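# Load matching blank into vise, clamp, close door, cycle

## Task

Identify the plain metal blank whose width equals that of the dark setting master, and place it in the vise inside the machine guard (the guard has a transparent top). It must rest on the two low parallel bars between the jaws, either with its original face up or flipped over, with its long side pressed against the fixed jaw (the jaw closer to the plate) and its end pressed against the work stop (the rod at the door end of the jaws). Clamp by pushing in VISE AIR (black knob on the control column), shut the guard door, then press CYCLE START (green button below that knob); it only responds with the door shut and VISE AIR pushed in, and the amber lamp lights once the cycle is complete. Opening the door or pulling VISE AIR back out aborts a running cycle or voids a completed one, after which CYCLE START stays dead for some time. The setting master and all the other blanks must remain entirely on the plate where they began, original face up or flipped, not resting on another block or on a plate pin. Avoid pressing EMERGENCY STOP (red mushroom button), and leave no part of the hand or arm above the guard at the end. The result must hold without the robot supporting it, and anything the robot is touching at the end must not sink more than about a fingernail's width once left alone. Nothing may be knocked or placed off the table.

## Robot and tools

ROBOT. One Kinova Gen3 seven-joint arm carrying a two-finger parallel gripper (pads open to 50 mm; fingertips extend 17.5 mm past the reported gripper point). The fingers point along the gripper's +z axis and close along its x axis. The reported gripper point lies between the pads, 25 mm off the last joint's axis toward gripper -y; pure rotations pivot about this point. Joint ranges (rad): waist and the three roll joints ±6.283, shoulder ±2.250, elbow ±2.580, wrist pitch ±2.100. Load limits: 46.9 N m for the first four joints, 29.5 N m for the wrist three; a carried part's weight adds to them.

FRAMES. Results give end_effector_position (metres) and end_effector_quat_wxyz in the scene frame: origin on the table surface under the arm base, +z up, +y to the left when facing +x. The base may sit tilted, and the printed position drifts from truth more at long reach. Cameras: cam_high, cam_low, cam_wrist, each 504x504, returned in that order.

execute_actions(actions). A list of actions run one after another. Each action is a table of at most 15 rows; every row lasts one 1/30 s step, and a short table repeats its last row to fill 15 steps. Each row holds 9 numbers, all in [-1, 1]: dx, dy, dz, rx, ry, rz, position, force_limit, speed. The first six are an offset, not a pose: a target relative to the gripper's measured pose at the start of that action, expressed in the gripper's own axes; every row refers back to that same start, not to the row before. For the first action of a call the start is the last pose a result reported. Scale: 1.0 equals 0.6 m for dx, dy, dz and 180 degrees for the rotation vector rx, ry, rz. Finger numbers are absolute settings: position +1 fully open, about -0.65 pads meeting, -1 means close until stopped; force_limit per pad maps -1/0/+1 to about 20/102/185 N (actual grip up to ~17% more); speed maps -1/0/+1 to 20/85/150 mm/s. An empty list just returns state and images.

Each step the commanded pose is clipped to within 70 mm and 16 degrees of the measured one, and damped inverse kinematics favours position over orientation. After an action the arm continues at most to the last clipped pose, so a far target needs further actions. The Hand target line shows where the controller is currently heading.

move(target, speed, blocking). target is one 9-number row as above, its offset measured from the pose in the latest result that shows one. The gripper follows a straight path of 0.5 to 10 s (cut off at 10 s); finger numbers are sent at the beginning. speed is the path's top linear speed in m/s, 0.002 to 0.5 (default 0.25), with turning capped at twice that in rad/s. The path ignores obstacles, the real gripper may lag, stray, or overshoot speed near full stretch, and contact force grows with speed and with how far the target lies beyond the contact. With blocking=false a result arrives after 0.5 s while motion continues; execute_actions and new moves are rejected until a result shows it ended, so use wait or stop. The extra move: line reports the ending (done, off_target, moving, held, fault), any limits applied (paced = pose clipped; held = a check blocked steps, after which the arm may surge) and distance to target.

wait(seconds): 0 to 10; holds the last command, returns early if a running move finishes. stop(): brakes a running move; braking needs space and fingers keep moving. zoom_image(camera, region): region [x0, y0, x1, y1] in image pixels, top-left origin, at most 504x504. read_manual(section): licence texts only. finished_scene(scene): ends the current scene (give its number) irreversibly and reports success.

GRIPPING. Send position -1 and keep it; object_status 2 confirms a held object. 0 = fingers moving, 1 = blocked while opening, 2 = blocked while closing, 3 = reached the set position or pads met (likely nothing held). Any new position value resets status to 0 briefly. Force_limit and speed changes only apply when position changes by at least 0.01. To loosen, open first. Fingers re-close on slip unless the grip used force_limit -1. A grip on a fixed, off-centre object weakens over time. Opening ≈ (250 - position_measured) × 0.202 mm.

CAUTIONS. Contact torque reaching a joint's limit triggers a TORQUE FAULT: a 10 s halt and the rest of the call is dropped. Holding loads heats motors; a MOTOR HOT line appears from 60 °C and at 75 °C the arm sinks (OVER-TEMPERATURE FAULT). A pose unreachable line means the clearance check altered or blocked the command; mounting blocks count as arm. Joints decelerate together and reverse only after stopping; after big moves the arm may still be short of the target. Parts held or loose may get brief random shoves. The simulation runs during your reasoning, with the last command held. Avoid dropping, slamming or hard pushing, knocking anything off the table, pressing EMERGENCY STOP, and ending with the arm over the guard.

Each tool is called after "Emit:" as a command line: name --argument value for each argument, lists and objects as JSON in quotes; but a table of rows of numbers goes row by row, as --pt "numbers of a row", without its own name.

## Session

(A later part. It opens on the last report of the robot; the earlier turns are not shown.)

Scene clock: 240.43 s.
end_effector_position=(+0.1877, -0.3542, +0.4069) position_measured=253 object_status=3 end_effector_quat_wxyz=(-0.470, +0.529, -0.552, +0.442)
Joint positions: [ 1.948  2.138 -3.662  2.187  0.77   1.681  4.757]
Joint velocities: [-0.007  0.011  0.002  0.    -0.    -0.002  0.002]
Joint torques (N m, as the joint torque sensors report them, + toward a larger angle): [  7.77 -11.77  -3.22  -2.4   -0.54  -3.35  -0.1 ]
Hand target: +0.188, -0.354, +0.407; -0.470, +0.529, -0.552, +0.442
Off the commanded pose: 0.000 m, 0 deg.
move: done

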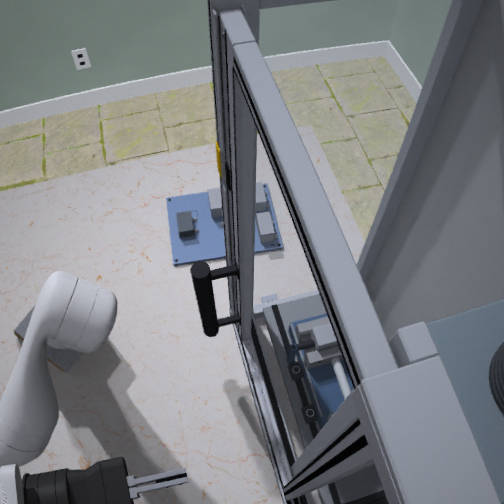

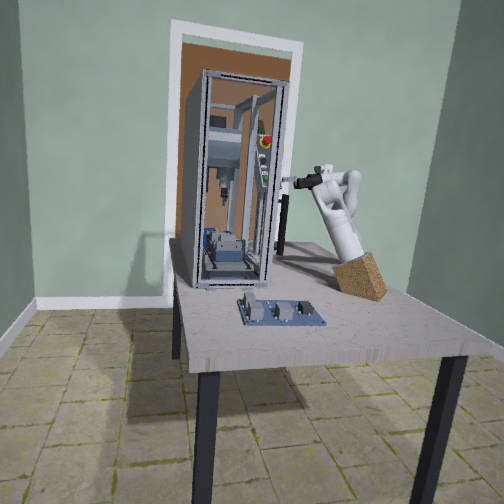

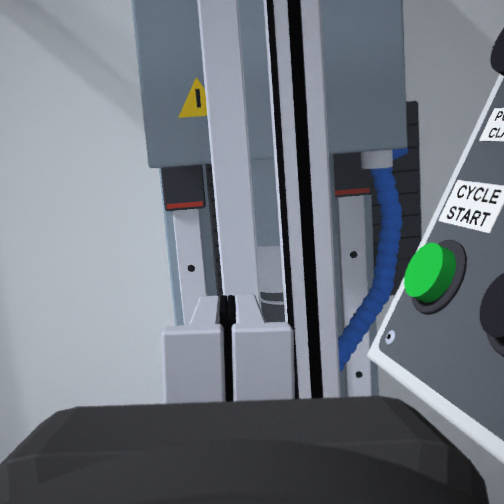

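Emit:
move --target '[0,-0.03,0,-0.19,0,0,-1,0,1]' --speed 0.2

Scene clock: 242.73 s.
end_effector_position=(+0.1903, -0.3554, +0.4246) position_measured=253 object_status=3 end_effector_quat_wxyz=(-0.294, +0.644, -0.656, +0.260)
Joint positions: [ 2.226  1.608 -3.437  2.009  0.729  1.884  4.554]
Joint velocities: [ 0.004 -0.012 -0.001 -0.001 -0.    -0.    -0.001]
Joint torques (N m, as the joint torque sensors report them, + toward a larger angle): [  7.91 -12.42  -3.84  -5.6    0.17  -2.55  -0.3 ]
Hand target: +0.190, -0.355, +0.425; -0.294, +0.645, -0.656, +0.260
Off the commanded pose: 0.001 m, 0 deg.
move: done

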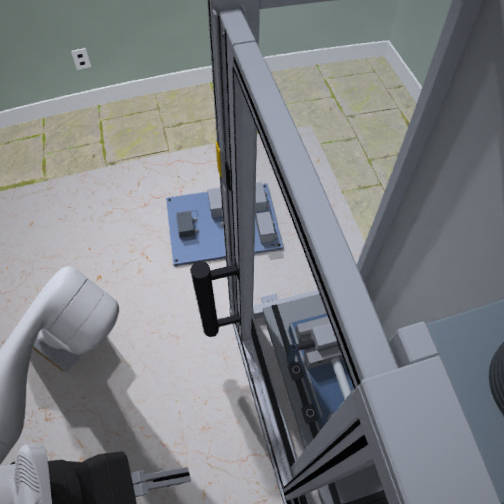

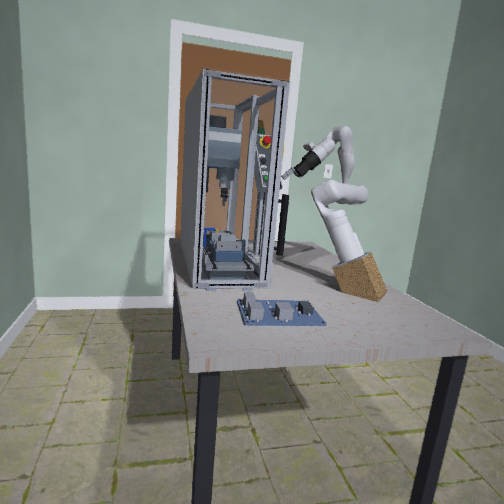

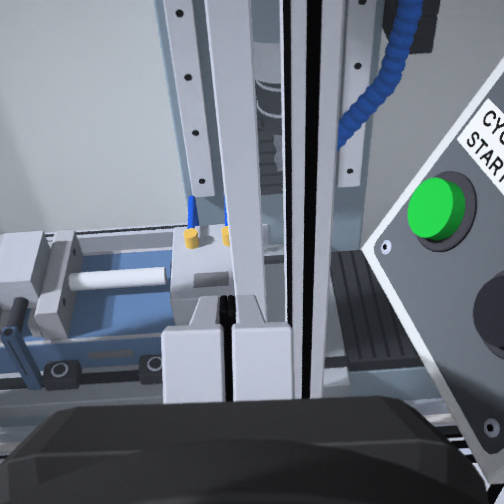

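Emit:
move --target '[0.06,-0.055,0.07,0,0,0,-1,0,1]' --speed 0.05

Scene clock: 244.80 s.
end_effector_position=(+0.2434, -0.3909, +0.4176) position_measured=253 object_status=3 end_effector_quat_wxyz=(-0.294, +0.644, -0.656, +0.260)
Joint positions: [ 2.119  1.541 -3.339  2.002  0.88   1.834  4.558]
Joint velocities: [-0.002 -0.002  0.001 -0.    -0.    -0.002  0.002]
Joint torques (N m, as the joint torque sensors report them, + toward a larger angle): [  7.56 -13.11  -4.82  -5.15   0.11  -2.64  -0.15]
Hand target: +0.243, -0.391, +0.418; -0.294, +0.644, -0.656, +0.260
Off the commanded pose: 0.000 m, 0 deg.
move: done

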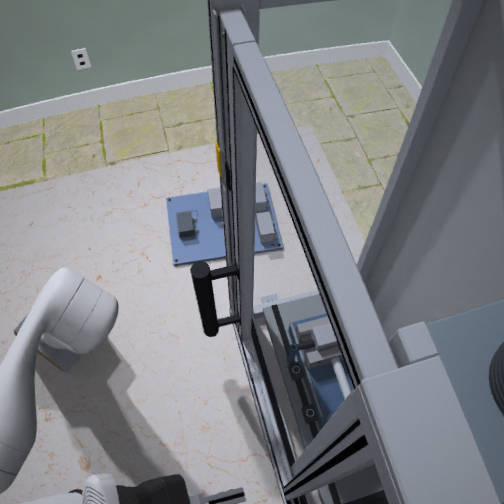

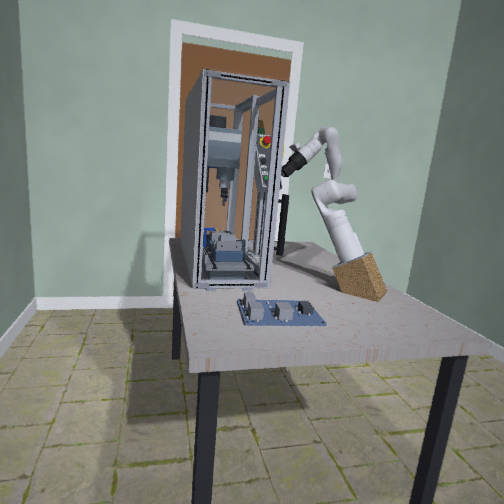

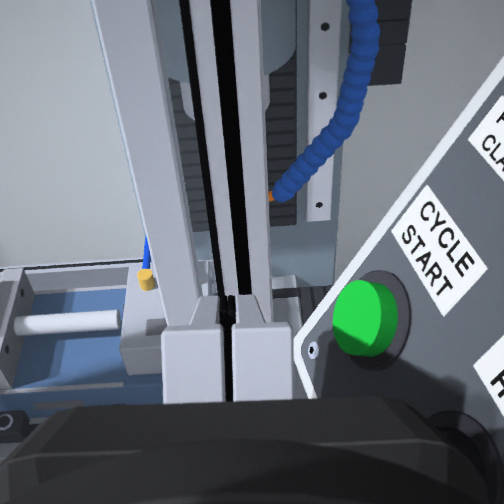

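Emit:
move --target '[0.02,0.005,0.05,0,0,0,-1,0,1]' --speed 0.03

Scene clock: 246.87 s.
end_effector_position=(+0.2628, -0.4014, +0.3945) position_measured=253 object_status=3 end_effector_quat_wxyz=(-0.294, +0.644, -0.656, +0.260)
Joint positions: [ 2.061  1.561 -3.291  2.039  0.951  1.814  4.565]
Joint velocities: [-0.001  0.     0.001  0.001 -0.    -0.001  0.001]
Joint torques (N m, as the joint torque sensors report them, + toward a larger angle): [  7.16 -13.01  -4.81  -4.78   0.6   -2.46  -0.25]
Hand target: +0.263, -0.402, +0.394; -0.294, +0.644, -0.656, +0.260
Off the commanded pose: 0.001 m, 0 deg.
move: done

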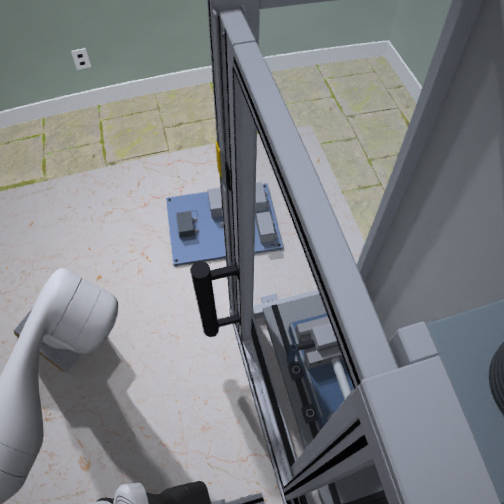

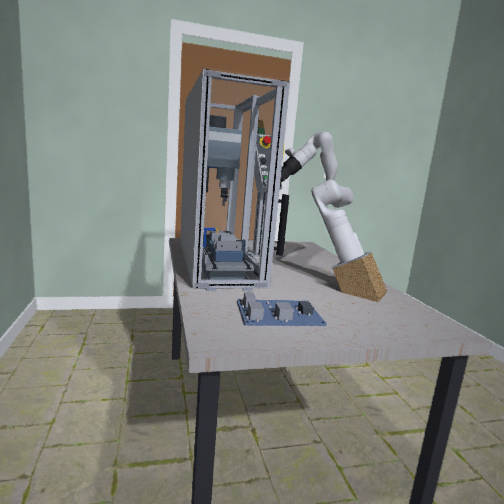

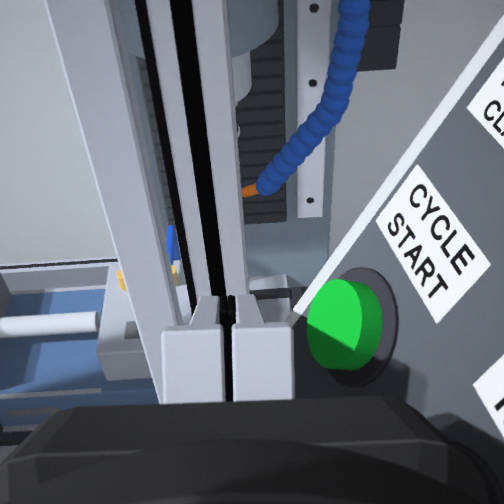

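Emit:
move --target '[0.045,0,0.015,0,0,0,-1,0,1]' --speed 0.02

Scene clock: 258.67 s.
end_effector_position=(+0.2617, -0.4002, +0.3933) position_measured=253 object_status=3 end_effector_quat_wxyz=(-0.299, +0.662, -0.640, +0.252)
Joint positions: [ 2.047  1.561 -3.281  2.009  0.936  1.832  4.621]
Joint velocities: [-0.001 -0.     0.     0.    -0.     0.    -0.   ]
Joint torques (N m, as the joint torque sensors report them, + toward a larger angle): [  6.51 -12.29  -2.77  -5.64   3.6   -2.26   0.09]
Hand target: +0.262, -0.403, +0.392; -0.299, +0.660, -0.642, +0.252
Off the commanded pose: 0.030 m, 3 deg.
TORQUE FAULT: the external load on joint 5 (forearm roll) reached its load limit, and the arm stopped for 10 seconds. That time counts as 20 of the actions that you can send in this scene. The arm's remaining commands of this call were not run. The gripper holds where it stopped, with its grip as last carried out, and the arm accepts commands again: back off and push less far. The arm stops again, at the same cost, whenever a joint's load reaches its limit.
move: fault

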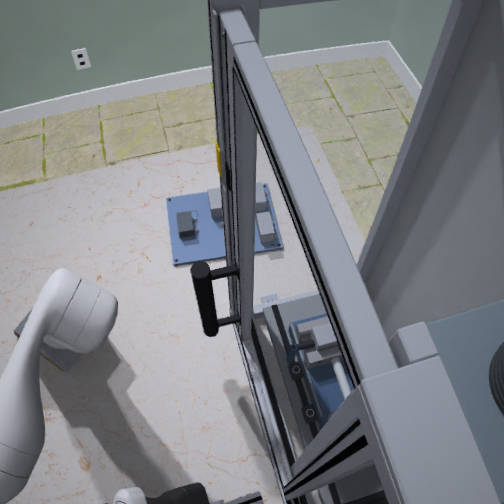

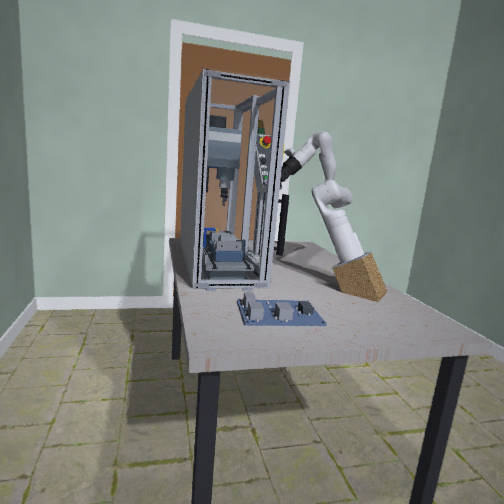

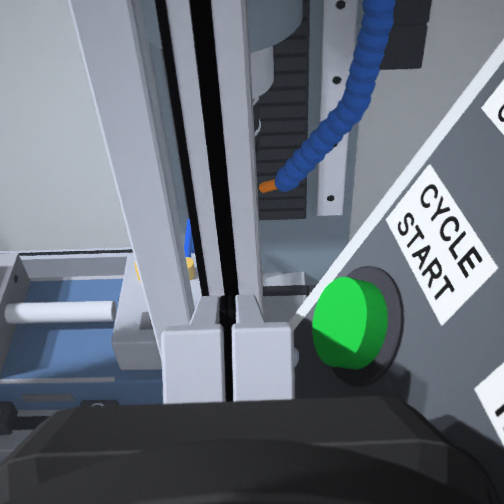

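Emit:
move --target '[-0.05,0,-0.02,0,0.13,0.125,-1,0,1]' --speed 0.06

Scene clock: 264.03 s.
end_effector_position=(+0.2516, -0.3714, +0.4033) position_measured=253 object_status=3 end_effector_quat_wxyz=(+0.207, -0.461, +0.803, -0.317)
Joint positions: [ 2.428  1.428 -3.375  2.353  0.939  1.563  3.917]
Joint velocities: [ 0.004 -0.004 -0.002  0.001  0.     0.002 -0.005]
Joint torques (N m, as the joint torque sensors report them, + toward a larger angle): [ 6.47 -9.01 -4.79 -8.21  1.38 -1.78 -0.4 ]
Hand target: +0.251, -0.371, +0.403; +0.207, -0.461, +0.803, -0.317
Off the commanded pose: 0.000 m, 0 deg.
move: done

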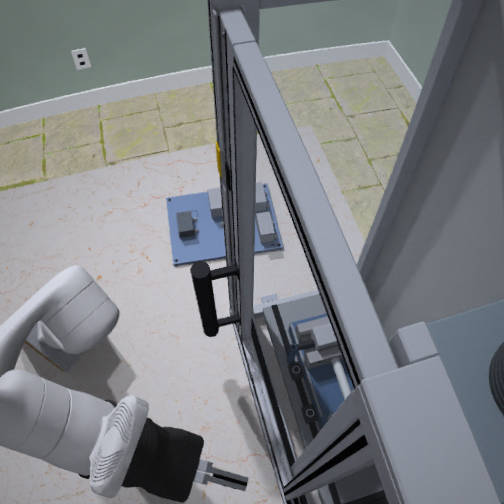

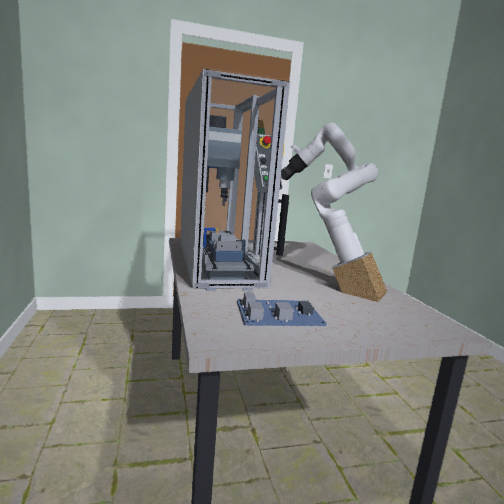

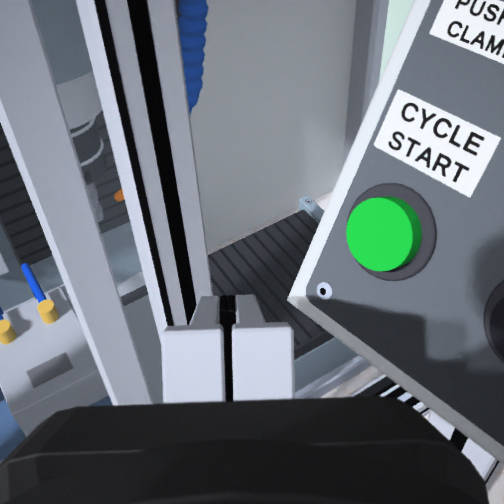

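Emit:
move --target '[0.075,-0.03,0,0,0,0,-1,0,1]' --speed 0.03

Scene clock: 266.53 s.
end_effector_position=(+0.2407, -0.4165, +0.4138) position_measured=253 object_status=3 end_effector_quat_wxyz=(+0.207, -0.462, +0.803, -0.316)
Joint positions: [ 2.367  1.466 -3.308  2.236  1.02   1.647  4.062]
Joint velocities: [-0.     0.002  0.002 -0.001 -0.    -0.001  0.003]
Joint torques (N m, as the joint torque sensors report them, + toward a larger angle): [ 7.25 -9.59 -4.62 -8.26  1.89 -1.97 -0.14]
Hand target: +0.240, -0.417, +0.414; +0.207, -0.461, +0.803, -0.316
Off the commanded pose: 0.001 m, 0 deg.
move: done

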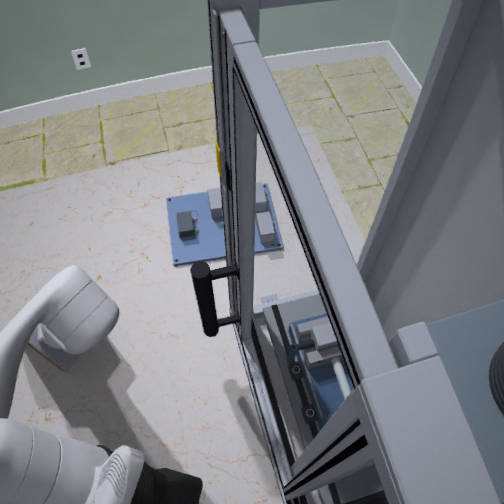

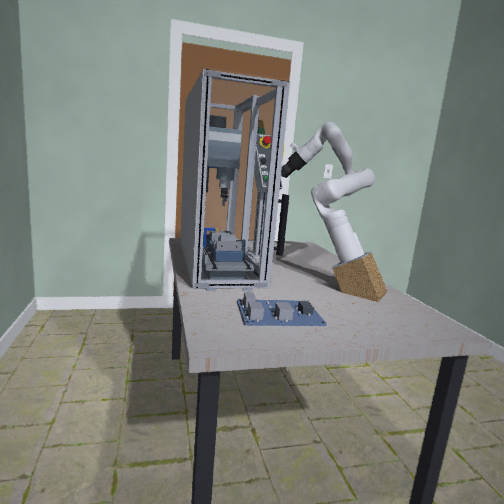

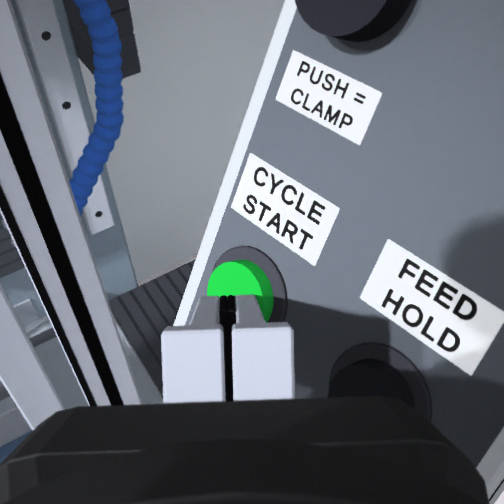

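Emit:
move --target '[0.008,0,0.04,0,0,0,-1,0,1]' --speed 0.015

Scene clock: 268.63 s.
end_effector_position=(+0.2551, -0.4168, +0.4081) position_measured=253 object_status=3 end_effector_quat_wxyz=(+0.220, -0.467, +0.795, -0.319)
Joint positions: [ 2.35   1.472 -3.272  2.257  1.047  1.595  4.069]
Joint velocities: [ 0.025  0.002  0.022  0.    -0.004 -0.032  0.017]
Joint torques (N m, as the joint torque sensors report them, + toward a larger angle): [-1.12 -9.28 18.32 -3.18 16.96  3.88 -1.89]
Hand target: +0.253, -0.427, +0.397; +0.207, -0.462, +0.802, -0.316
Off the commanded pose: 0.016 m, 2 deg.
move: off_target

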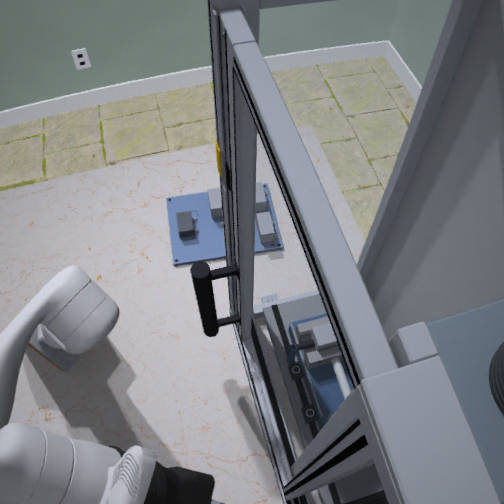

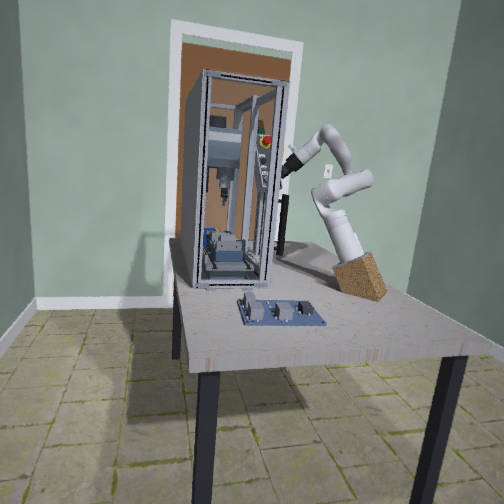

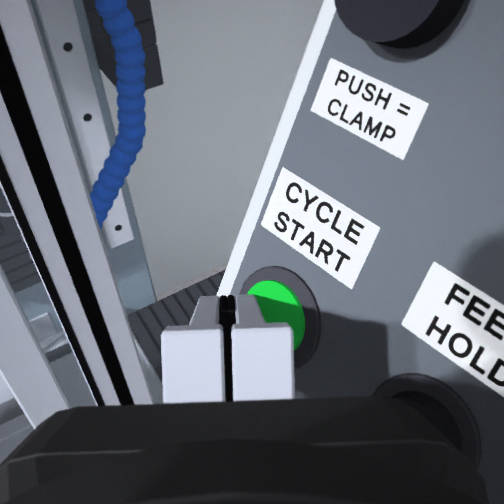

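Emit:
move --target '[-0.03,0,-0.04,0,0,0,-1,0,1]' --speed 0.04

Emit:
zoom_image --camera "cam_low" --region '[190,100,300,280]'

Scene clock: 270.07 s.
end_effector_position=(+0.2480, -0.3938, +0.4258) position_measured=253 object_status=3 end_effector_quat_wxyz=(+0.220, -0.467, +0.795, -0.319)
Joint positions: [ 2.413  1.449 -3.339  2.251  0.963  1.588  4.041]
Joint velocities: [ 0.003 -0.001 -0.001 -0.     0.     0.003 -0.002]
Joint torques (N m, as the joint torque sensors report them, + toward a larger angle): [ 6.64 -9.24 -4.49 -8.17  1.42 -1.98 -0.38]
Hand target: +0.248, -0.394, +0.426; +0.220, -0.467, +0.795, -0.319
Off the commanded pose: 0.000 m, 0 deg.
move: done

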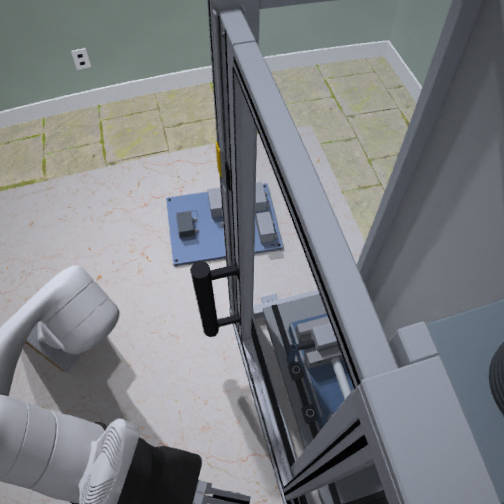

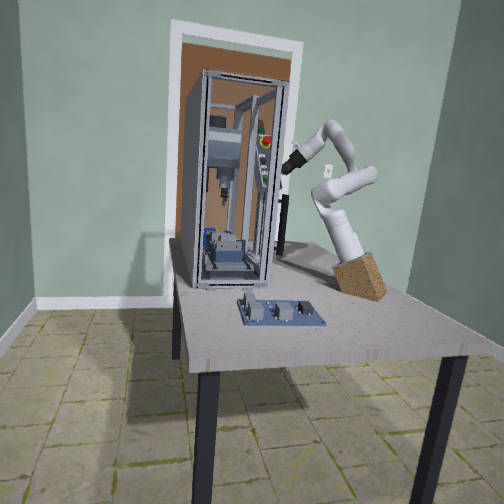

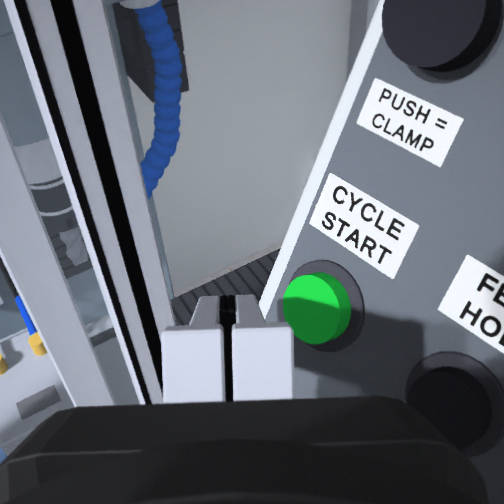

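Region (190, 100, 300, 280) of cam_low's 504x504 image, scaled by 2.800, with more detail than that image has.

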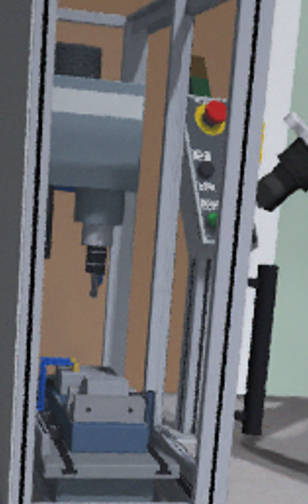

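Emit:
wait --seconds 4

Emit:
zoom_image --camera "cam_low" --region '[190,100,300,280]'

Scene clock: 274.40 s.
end_effector_position=(+0.2480, -0.3938, +0.4258) position_measured=253 object_status=3 end_effector_quat_wxyz=(+0.220, -0.467, +0.795, -0.319)
Joint positions: [ 2.414  1.449 -3.339  2.251  0.963  1.588  4.041]
Joint velocities: [-0.001 -0.001  0.     0.     0.     0.     0.   ]
Joint torques (N m, as the joint torque sensors report them, + toward a larger angle): [ 6.73 -9.21 -4.63 -8.55  1.22 -2.49 -0.25]
Hand target: +0.248, -0.394, +0.426; +0.220, -0.467, +0.795, -0.319
Off the commanded pose: 0.000 m, 0 deg.
wait: 4.00 s; at rest from the start

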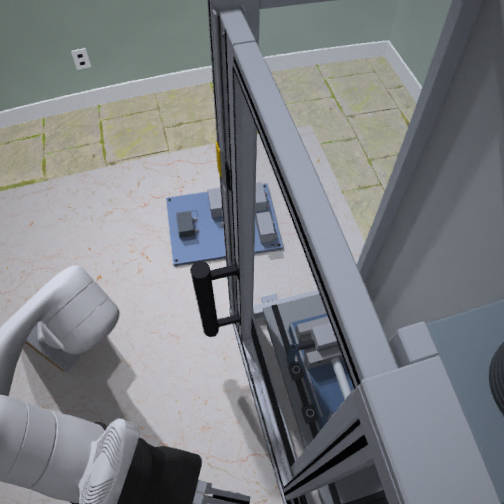

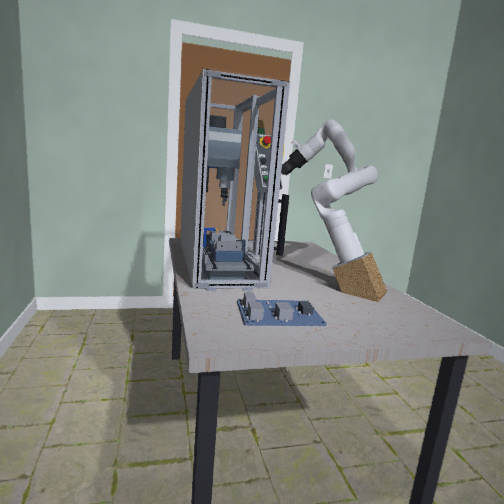

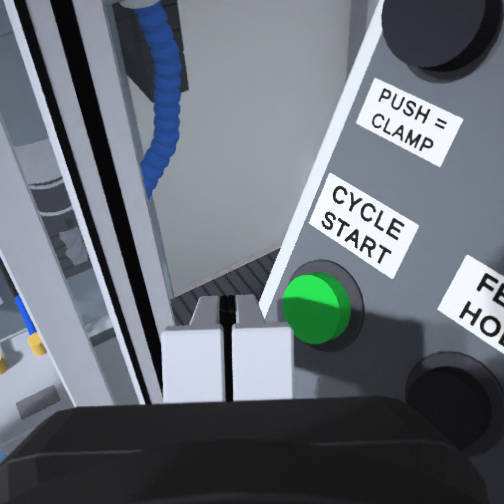

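Region (190, 100, 300, 280) of cam_low's 504x504 image, scaled by 2.800, with more detail than that image has.

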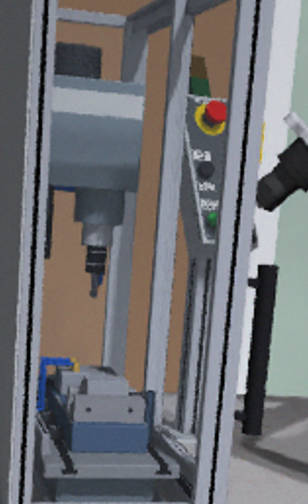

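Emit:
move --target '[0.055,-0.005,0,0,0,0,-1,0,1]' --speed 0.02

Emit:
move --target '[0.015,0,0.035,0,0,0,-1,0,1]' --speed 0.012

Scene clock: 276.97 s.
end_effector_position=(+0.2343, -0.4239, +0.4261) position_measured=253 object_status=3 end_effector_quat_wxyz=(+0.220, -0.467, +0.795, -0.319)
Joint positions: [ 2.376  1.492 -3.302  2.183  1.011  1.646  4.143]
Joint velocities: [-0.001  0.002  0.001 -0.001 -0.     0.001  0.001]
Joint torques (N m, as the joint torque sensors report them, + toward a larger angle): [  7.35 -10.73  -5.24  -7.67   0.93  -2.41  -0.34]
Hand target: +0.234, -0.424, +0.426; +0.220, -0.467, +0.795, -0.319
Off the commanded pose: 0.000 m, 0 deg.
move: done

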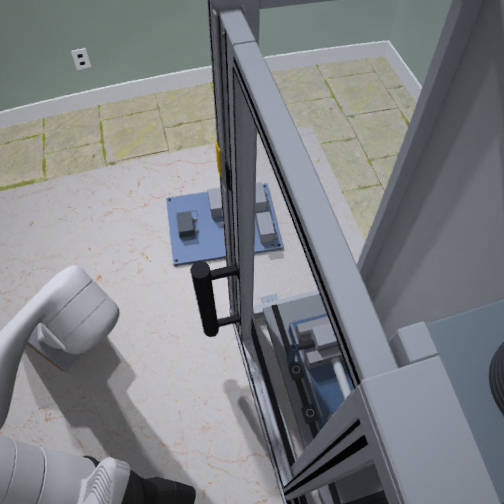

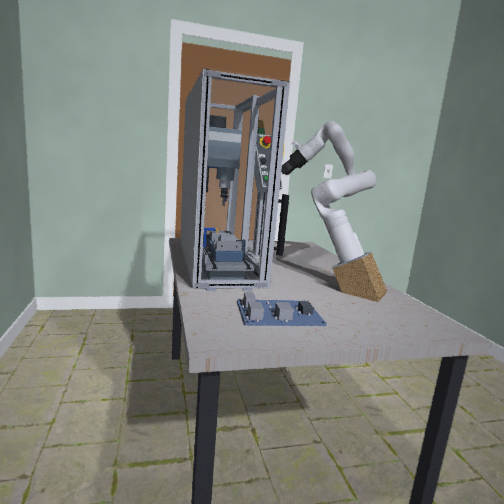

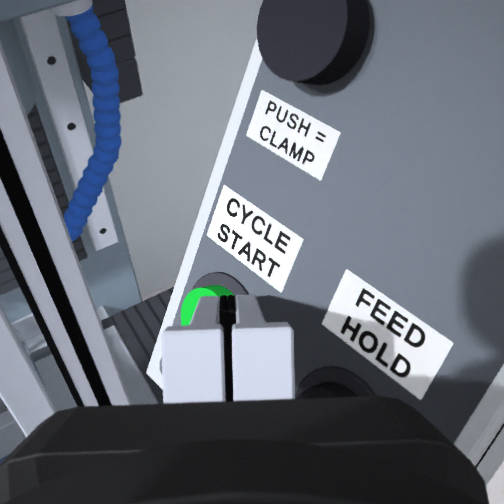

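Scene clock: 279.10 s.
end_effector_position=(+0.2419, -0.4296, +0.4197) position_measured=253 object_status=3 end_effector_quat_wxyz=(+0.227, -0.470, +0.790, -0.322)
Joint positions: [ 2.354  1.505 -3.274  2.194  1.04   1.623  4.159]
Joint velocities: [ 0.013  0.002  0.012  0.    -0.003 -0.015  0.008]
Joint torques (N m, as the joint torque sensors report them, + toward a larger angle): [ -3.59 -12.13  15.03  -4.12  14.23  -0.75  -1.46]
Hand target: +0.243, -0.438, +0.411; +0.220, -0.467, +0.795, -0.319
Off the commanded pose: 0.012 m, 1 deg.
move: off_target

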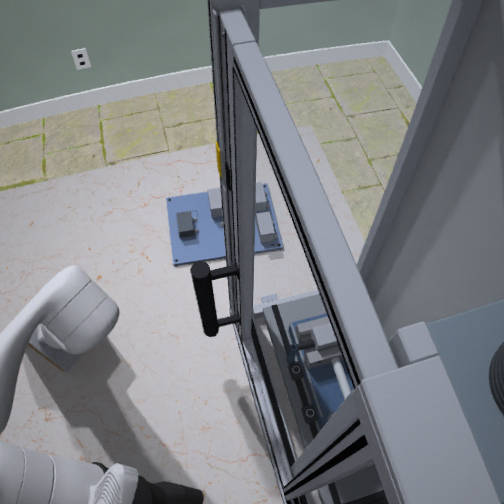

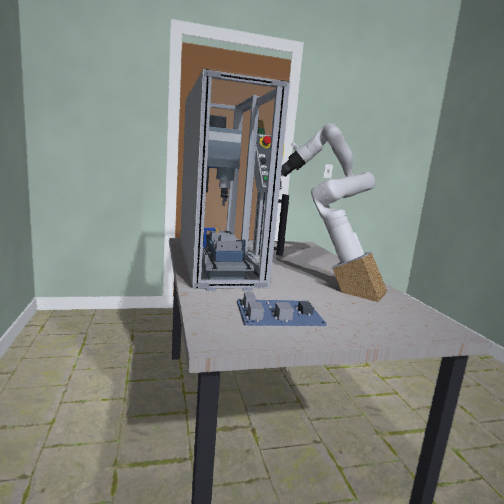

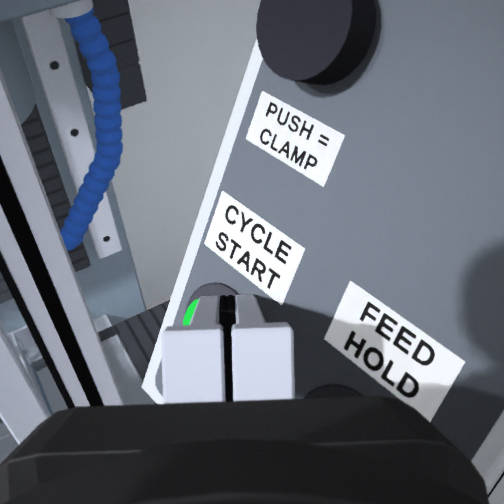

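Emit:
move --target '[-0.02,0,-0.04,0,0,0.22,-1,0,1]' --speed 0.05

Scene clock: 286.93 s.
end_effector_position=(+0.2316, -0.4118, +0.4368) position_measured=253 object_status=3 end_effector_quat_wxyz=(+0.323, -0.175, +0.902, -0.226)
Joint positions: [ 2.567  1.472 -3.225  2.193  0.907  1.448  3.522]
Joint velocities: [ 0.001 -0.001 -0.001  0.     0.     0.001 -0.002]
Joint torques (N m, as the joint torque sensors report them, + toward a larger angle): [ 6.38 -8.8  -5.72 -8.57  0.87 -2.3  -0.16]
Hand target: +0.232, -0.412, +0.437; +0.323, -0.175, +0.902, -0.226
Off the commanded pose: 0.000 m, 0 deg.
move: done

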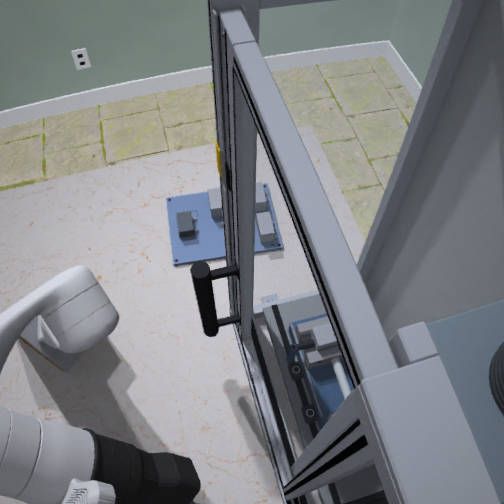

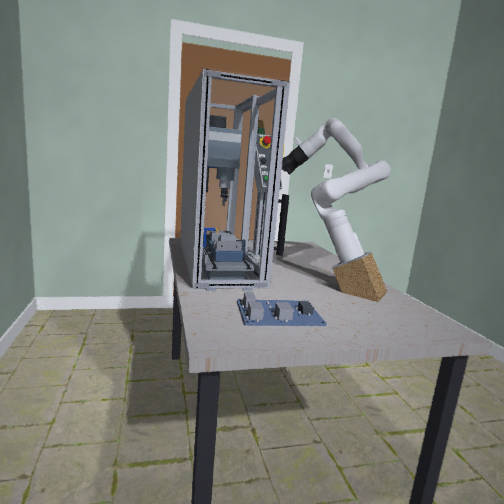

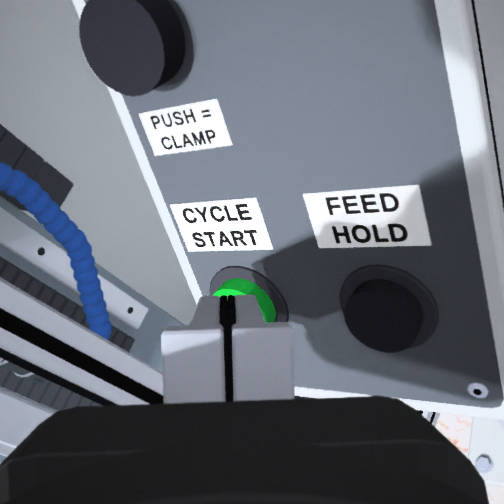

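Emit:
move --target '[0.012,0,0.075,0,0,0,-1,0,1]' --speed 0.015

Scene clock: 290.47 s.
end_effector_position=(+0.2451, -0.4239, +0.4172) position_measured=253 object_status=3 end_effector_quat_wxyz=(+0.330, -0.165, +0.900, -0.234)
Joint positions: [ 2.514  1.484 -3.185  2.254  0.996  1.409  3.463]
Joint velocities: [-0.005  0.001 -0.004  0.001  0.002  0.005 -0.003]
Joint torques (N m, as the joint torque sensors report them, + toward a larger angle): [-19.25 -21.63  25.3    0.7   14.93  -7.14  -0.14]
Hand target: +0.255, -0.427, +0.403; +0.323, -0.175, +0.902, -0.226
Off the commanded pose: 0.019 m, 2 deg.
move: off_target

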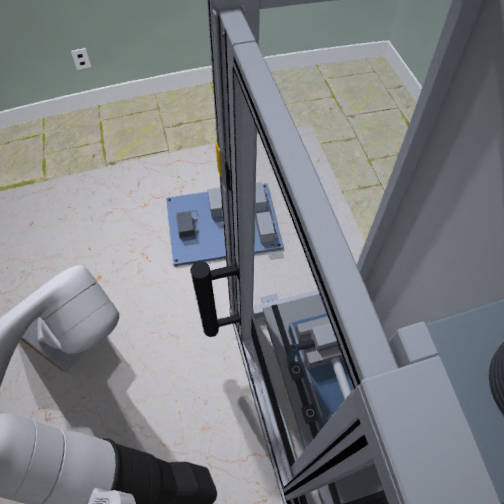

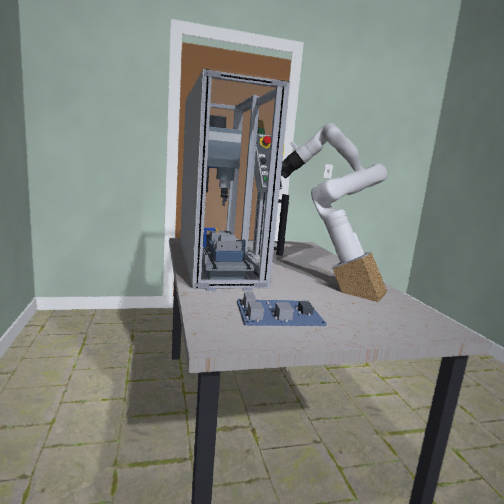

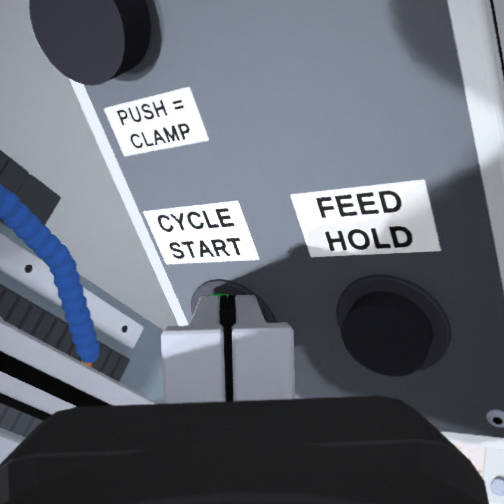

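Emit:
move --target '[0,0,-0.07,0,0,0,-1,0,1]' --speed 0.05

Emit:
wait --seconds 3

Emit:
zoom_image --camera "cam_low" --region '[190,100,300,280]'

Scene clock: 291.87 s.
end_effector_position=(+0.2170, -0.4107, +0.4453) position_measured=253 object_status=3 end_effector_quat_wxyz=(+0.330, -0.165, +0.900, -0.234)
Joint positions: [ 2.581  1.507 -3.261  2.182  0.89   1.475  3.528]
Joint velocities: [ 0.002  0.001 -0.001 -0.001  0.     0.003 -0.001]
Joint torques (N m, as the joint torque sensors report them, + toward a larger angle): [ 7.13 -9.41 -5.17 -8.57  0.78 -2.59 -0.23]
Hand target: +0.217, -0.411, +0.445; +0.329, -0.165, +0.900, -0.234
Off the commanded pose: 0.000 m, 0 deg.
move: done

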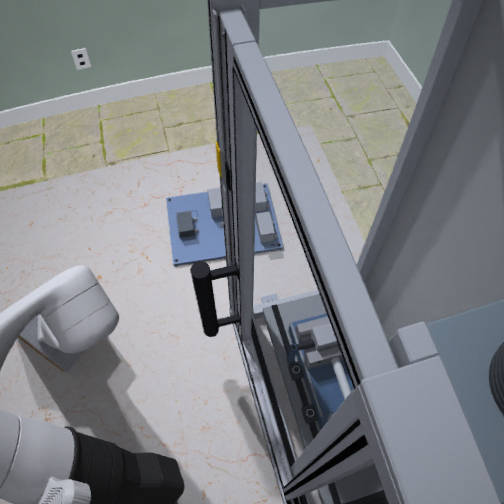

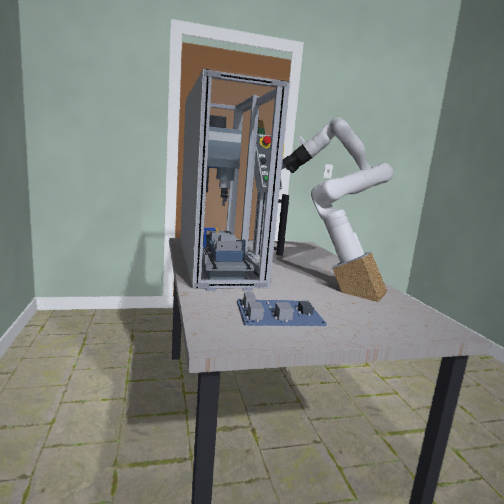

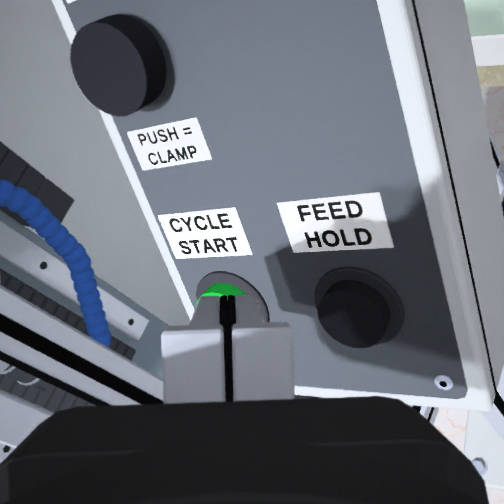

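Scene clock: 294.87 s.
end_effector_position=(+0.2169, -0.4108, +0.4453) position_measured=253 object_status=3 end_effector_quat_wxyz=(+0.329, -0.165, +0.900, -0.234)
Joint positions: [ 2.581  1.508 -3.261  2.182  0.89   1.475  3.528]
Joint velocities: [-0.     0.     0.     0.     0.    -0.001 -0.   ]
Joint torques (N m, as the joint torque sensors report them, + toward a larger angle): [ 6.36 -9.47 -5.31 -8.24  0.86 -2.45 -0.28]
Hand target: +0.217, -0.411, +0.445; +0.329, -0.165, +0.900, -0.234
Off the commanded pose: 0.000 m, 0 deg.
wait: 3.00 s; at rest by 0.17 s

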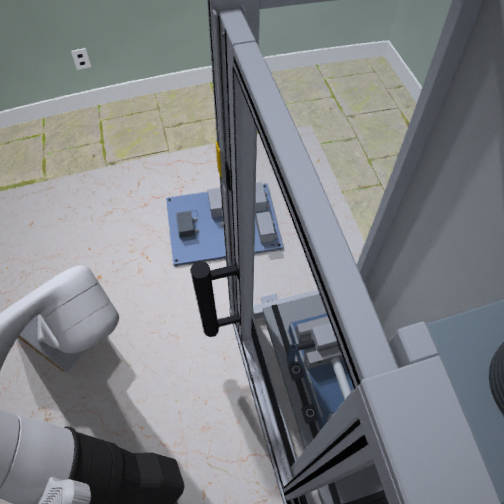

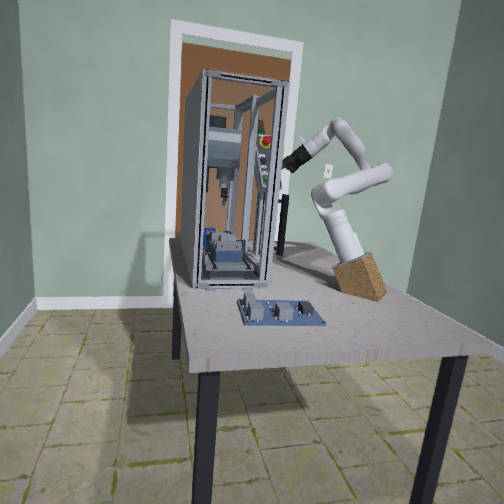

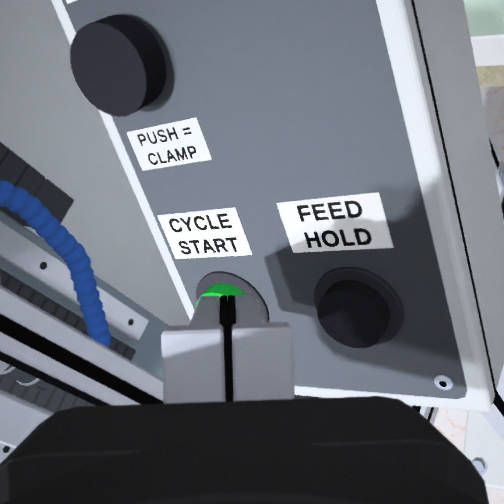

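Region (190, 100, 300, 280) of cam_low's 504x504 image, scaled by 2.800, with more detail than that image has.

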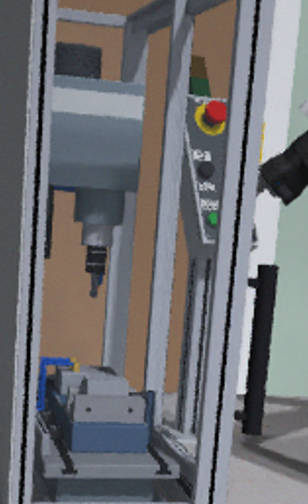

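Emit:
zoom_image --camera "cam_high" --region '[190,0,310,200]'

Emit:
zoom_image --camera "cam_low" --region '[240,110,290,190]'

Region (190, 0, 310, 200) of cam_high's 504x504 image, scaled by 2.520, with more detail than that image has; it fills the left 302 columns of this view, and the rest is white.

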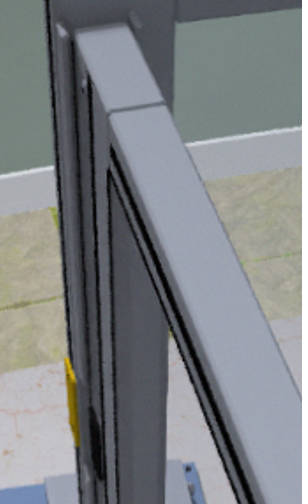

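Region (240, 110, 290, 190) of cam_low's 504x504 image, scaled by 6.300, with more detail than that image has; it fills the left 315 columns of this view, and the rest is white.

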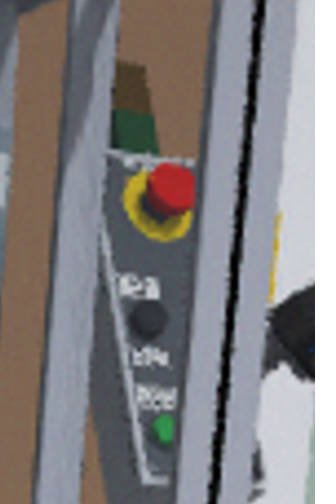

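Emit:
move --target '[0.005,-0.02,0.05,0,0,0,-1,0,1]' --speed 0.03

Scene clock: 297.83 s.
end_effector_position=(+0.2365, -0.4315, +0.4300) position_measured=253 object_status=3 end_effector_quat_wxyz=(+0.330, -0.165, +0.900, -0.234)
Joint positions: [ 2.525  1.486 -3.189  2.201  0.978  1.436  3.512]
Joint velocities: [-0.002 -0.001  0.001 -0.    -0.    -0.002  0.001]
Joint torques (N m, as the joint torque sensors report them, + toward a larger angle): [ 6.88 -9.04 -5.49 -8.22  0.99 -2.33 -0.15]
Hand target: +0.237, -0.431, +0.430; +0.330, -0.165, +0.900, -0.234
Off the commanded pose: 0.000 m, 0 deg.
move: done

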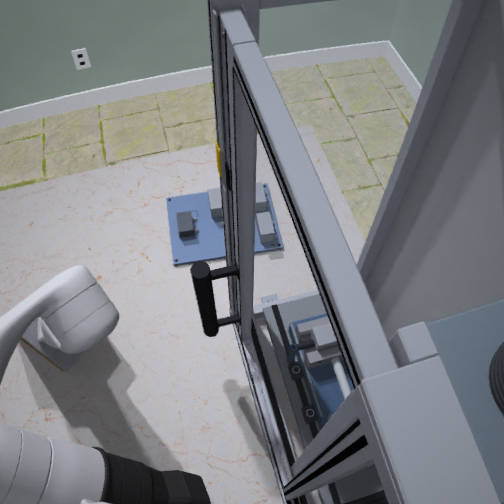

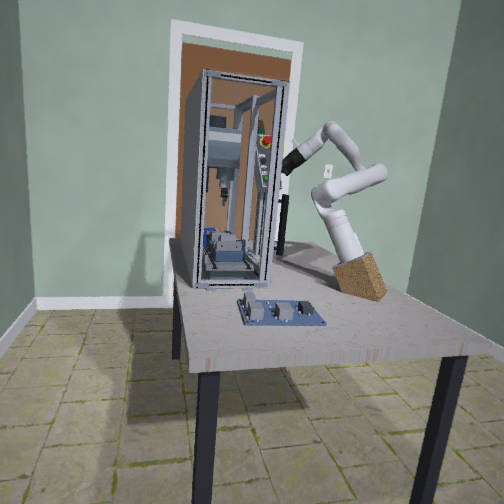

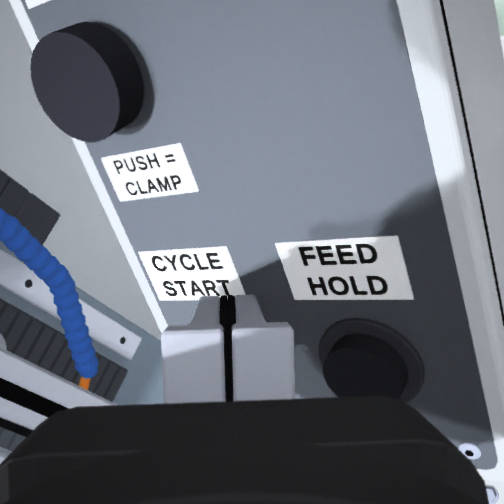

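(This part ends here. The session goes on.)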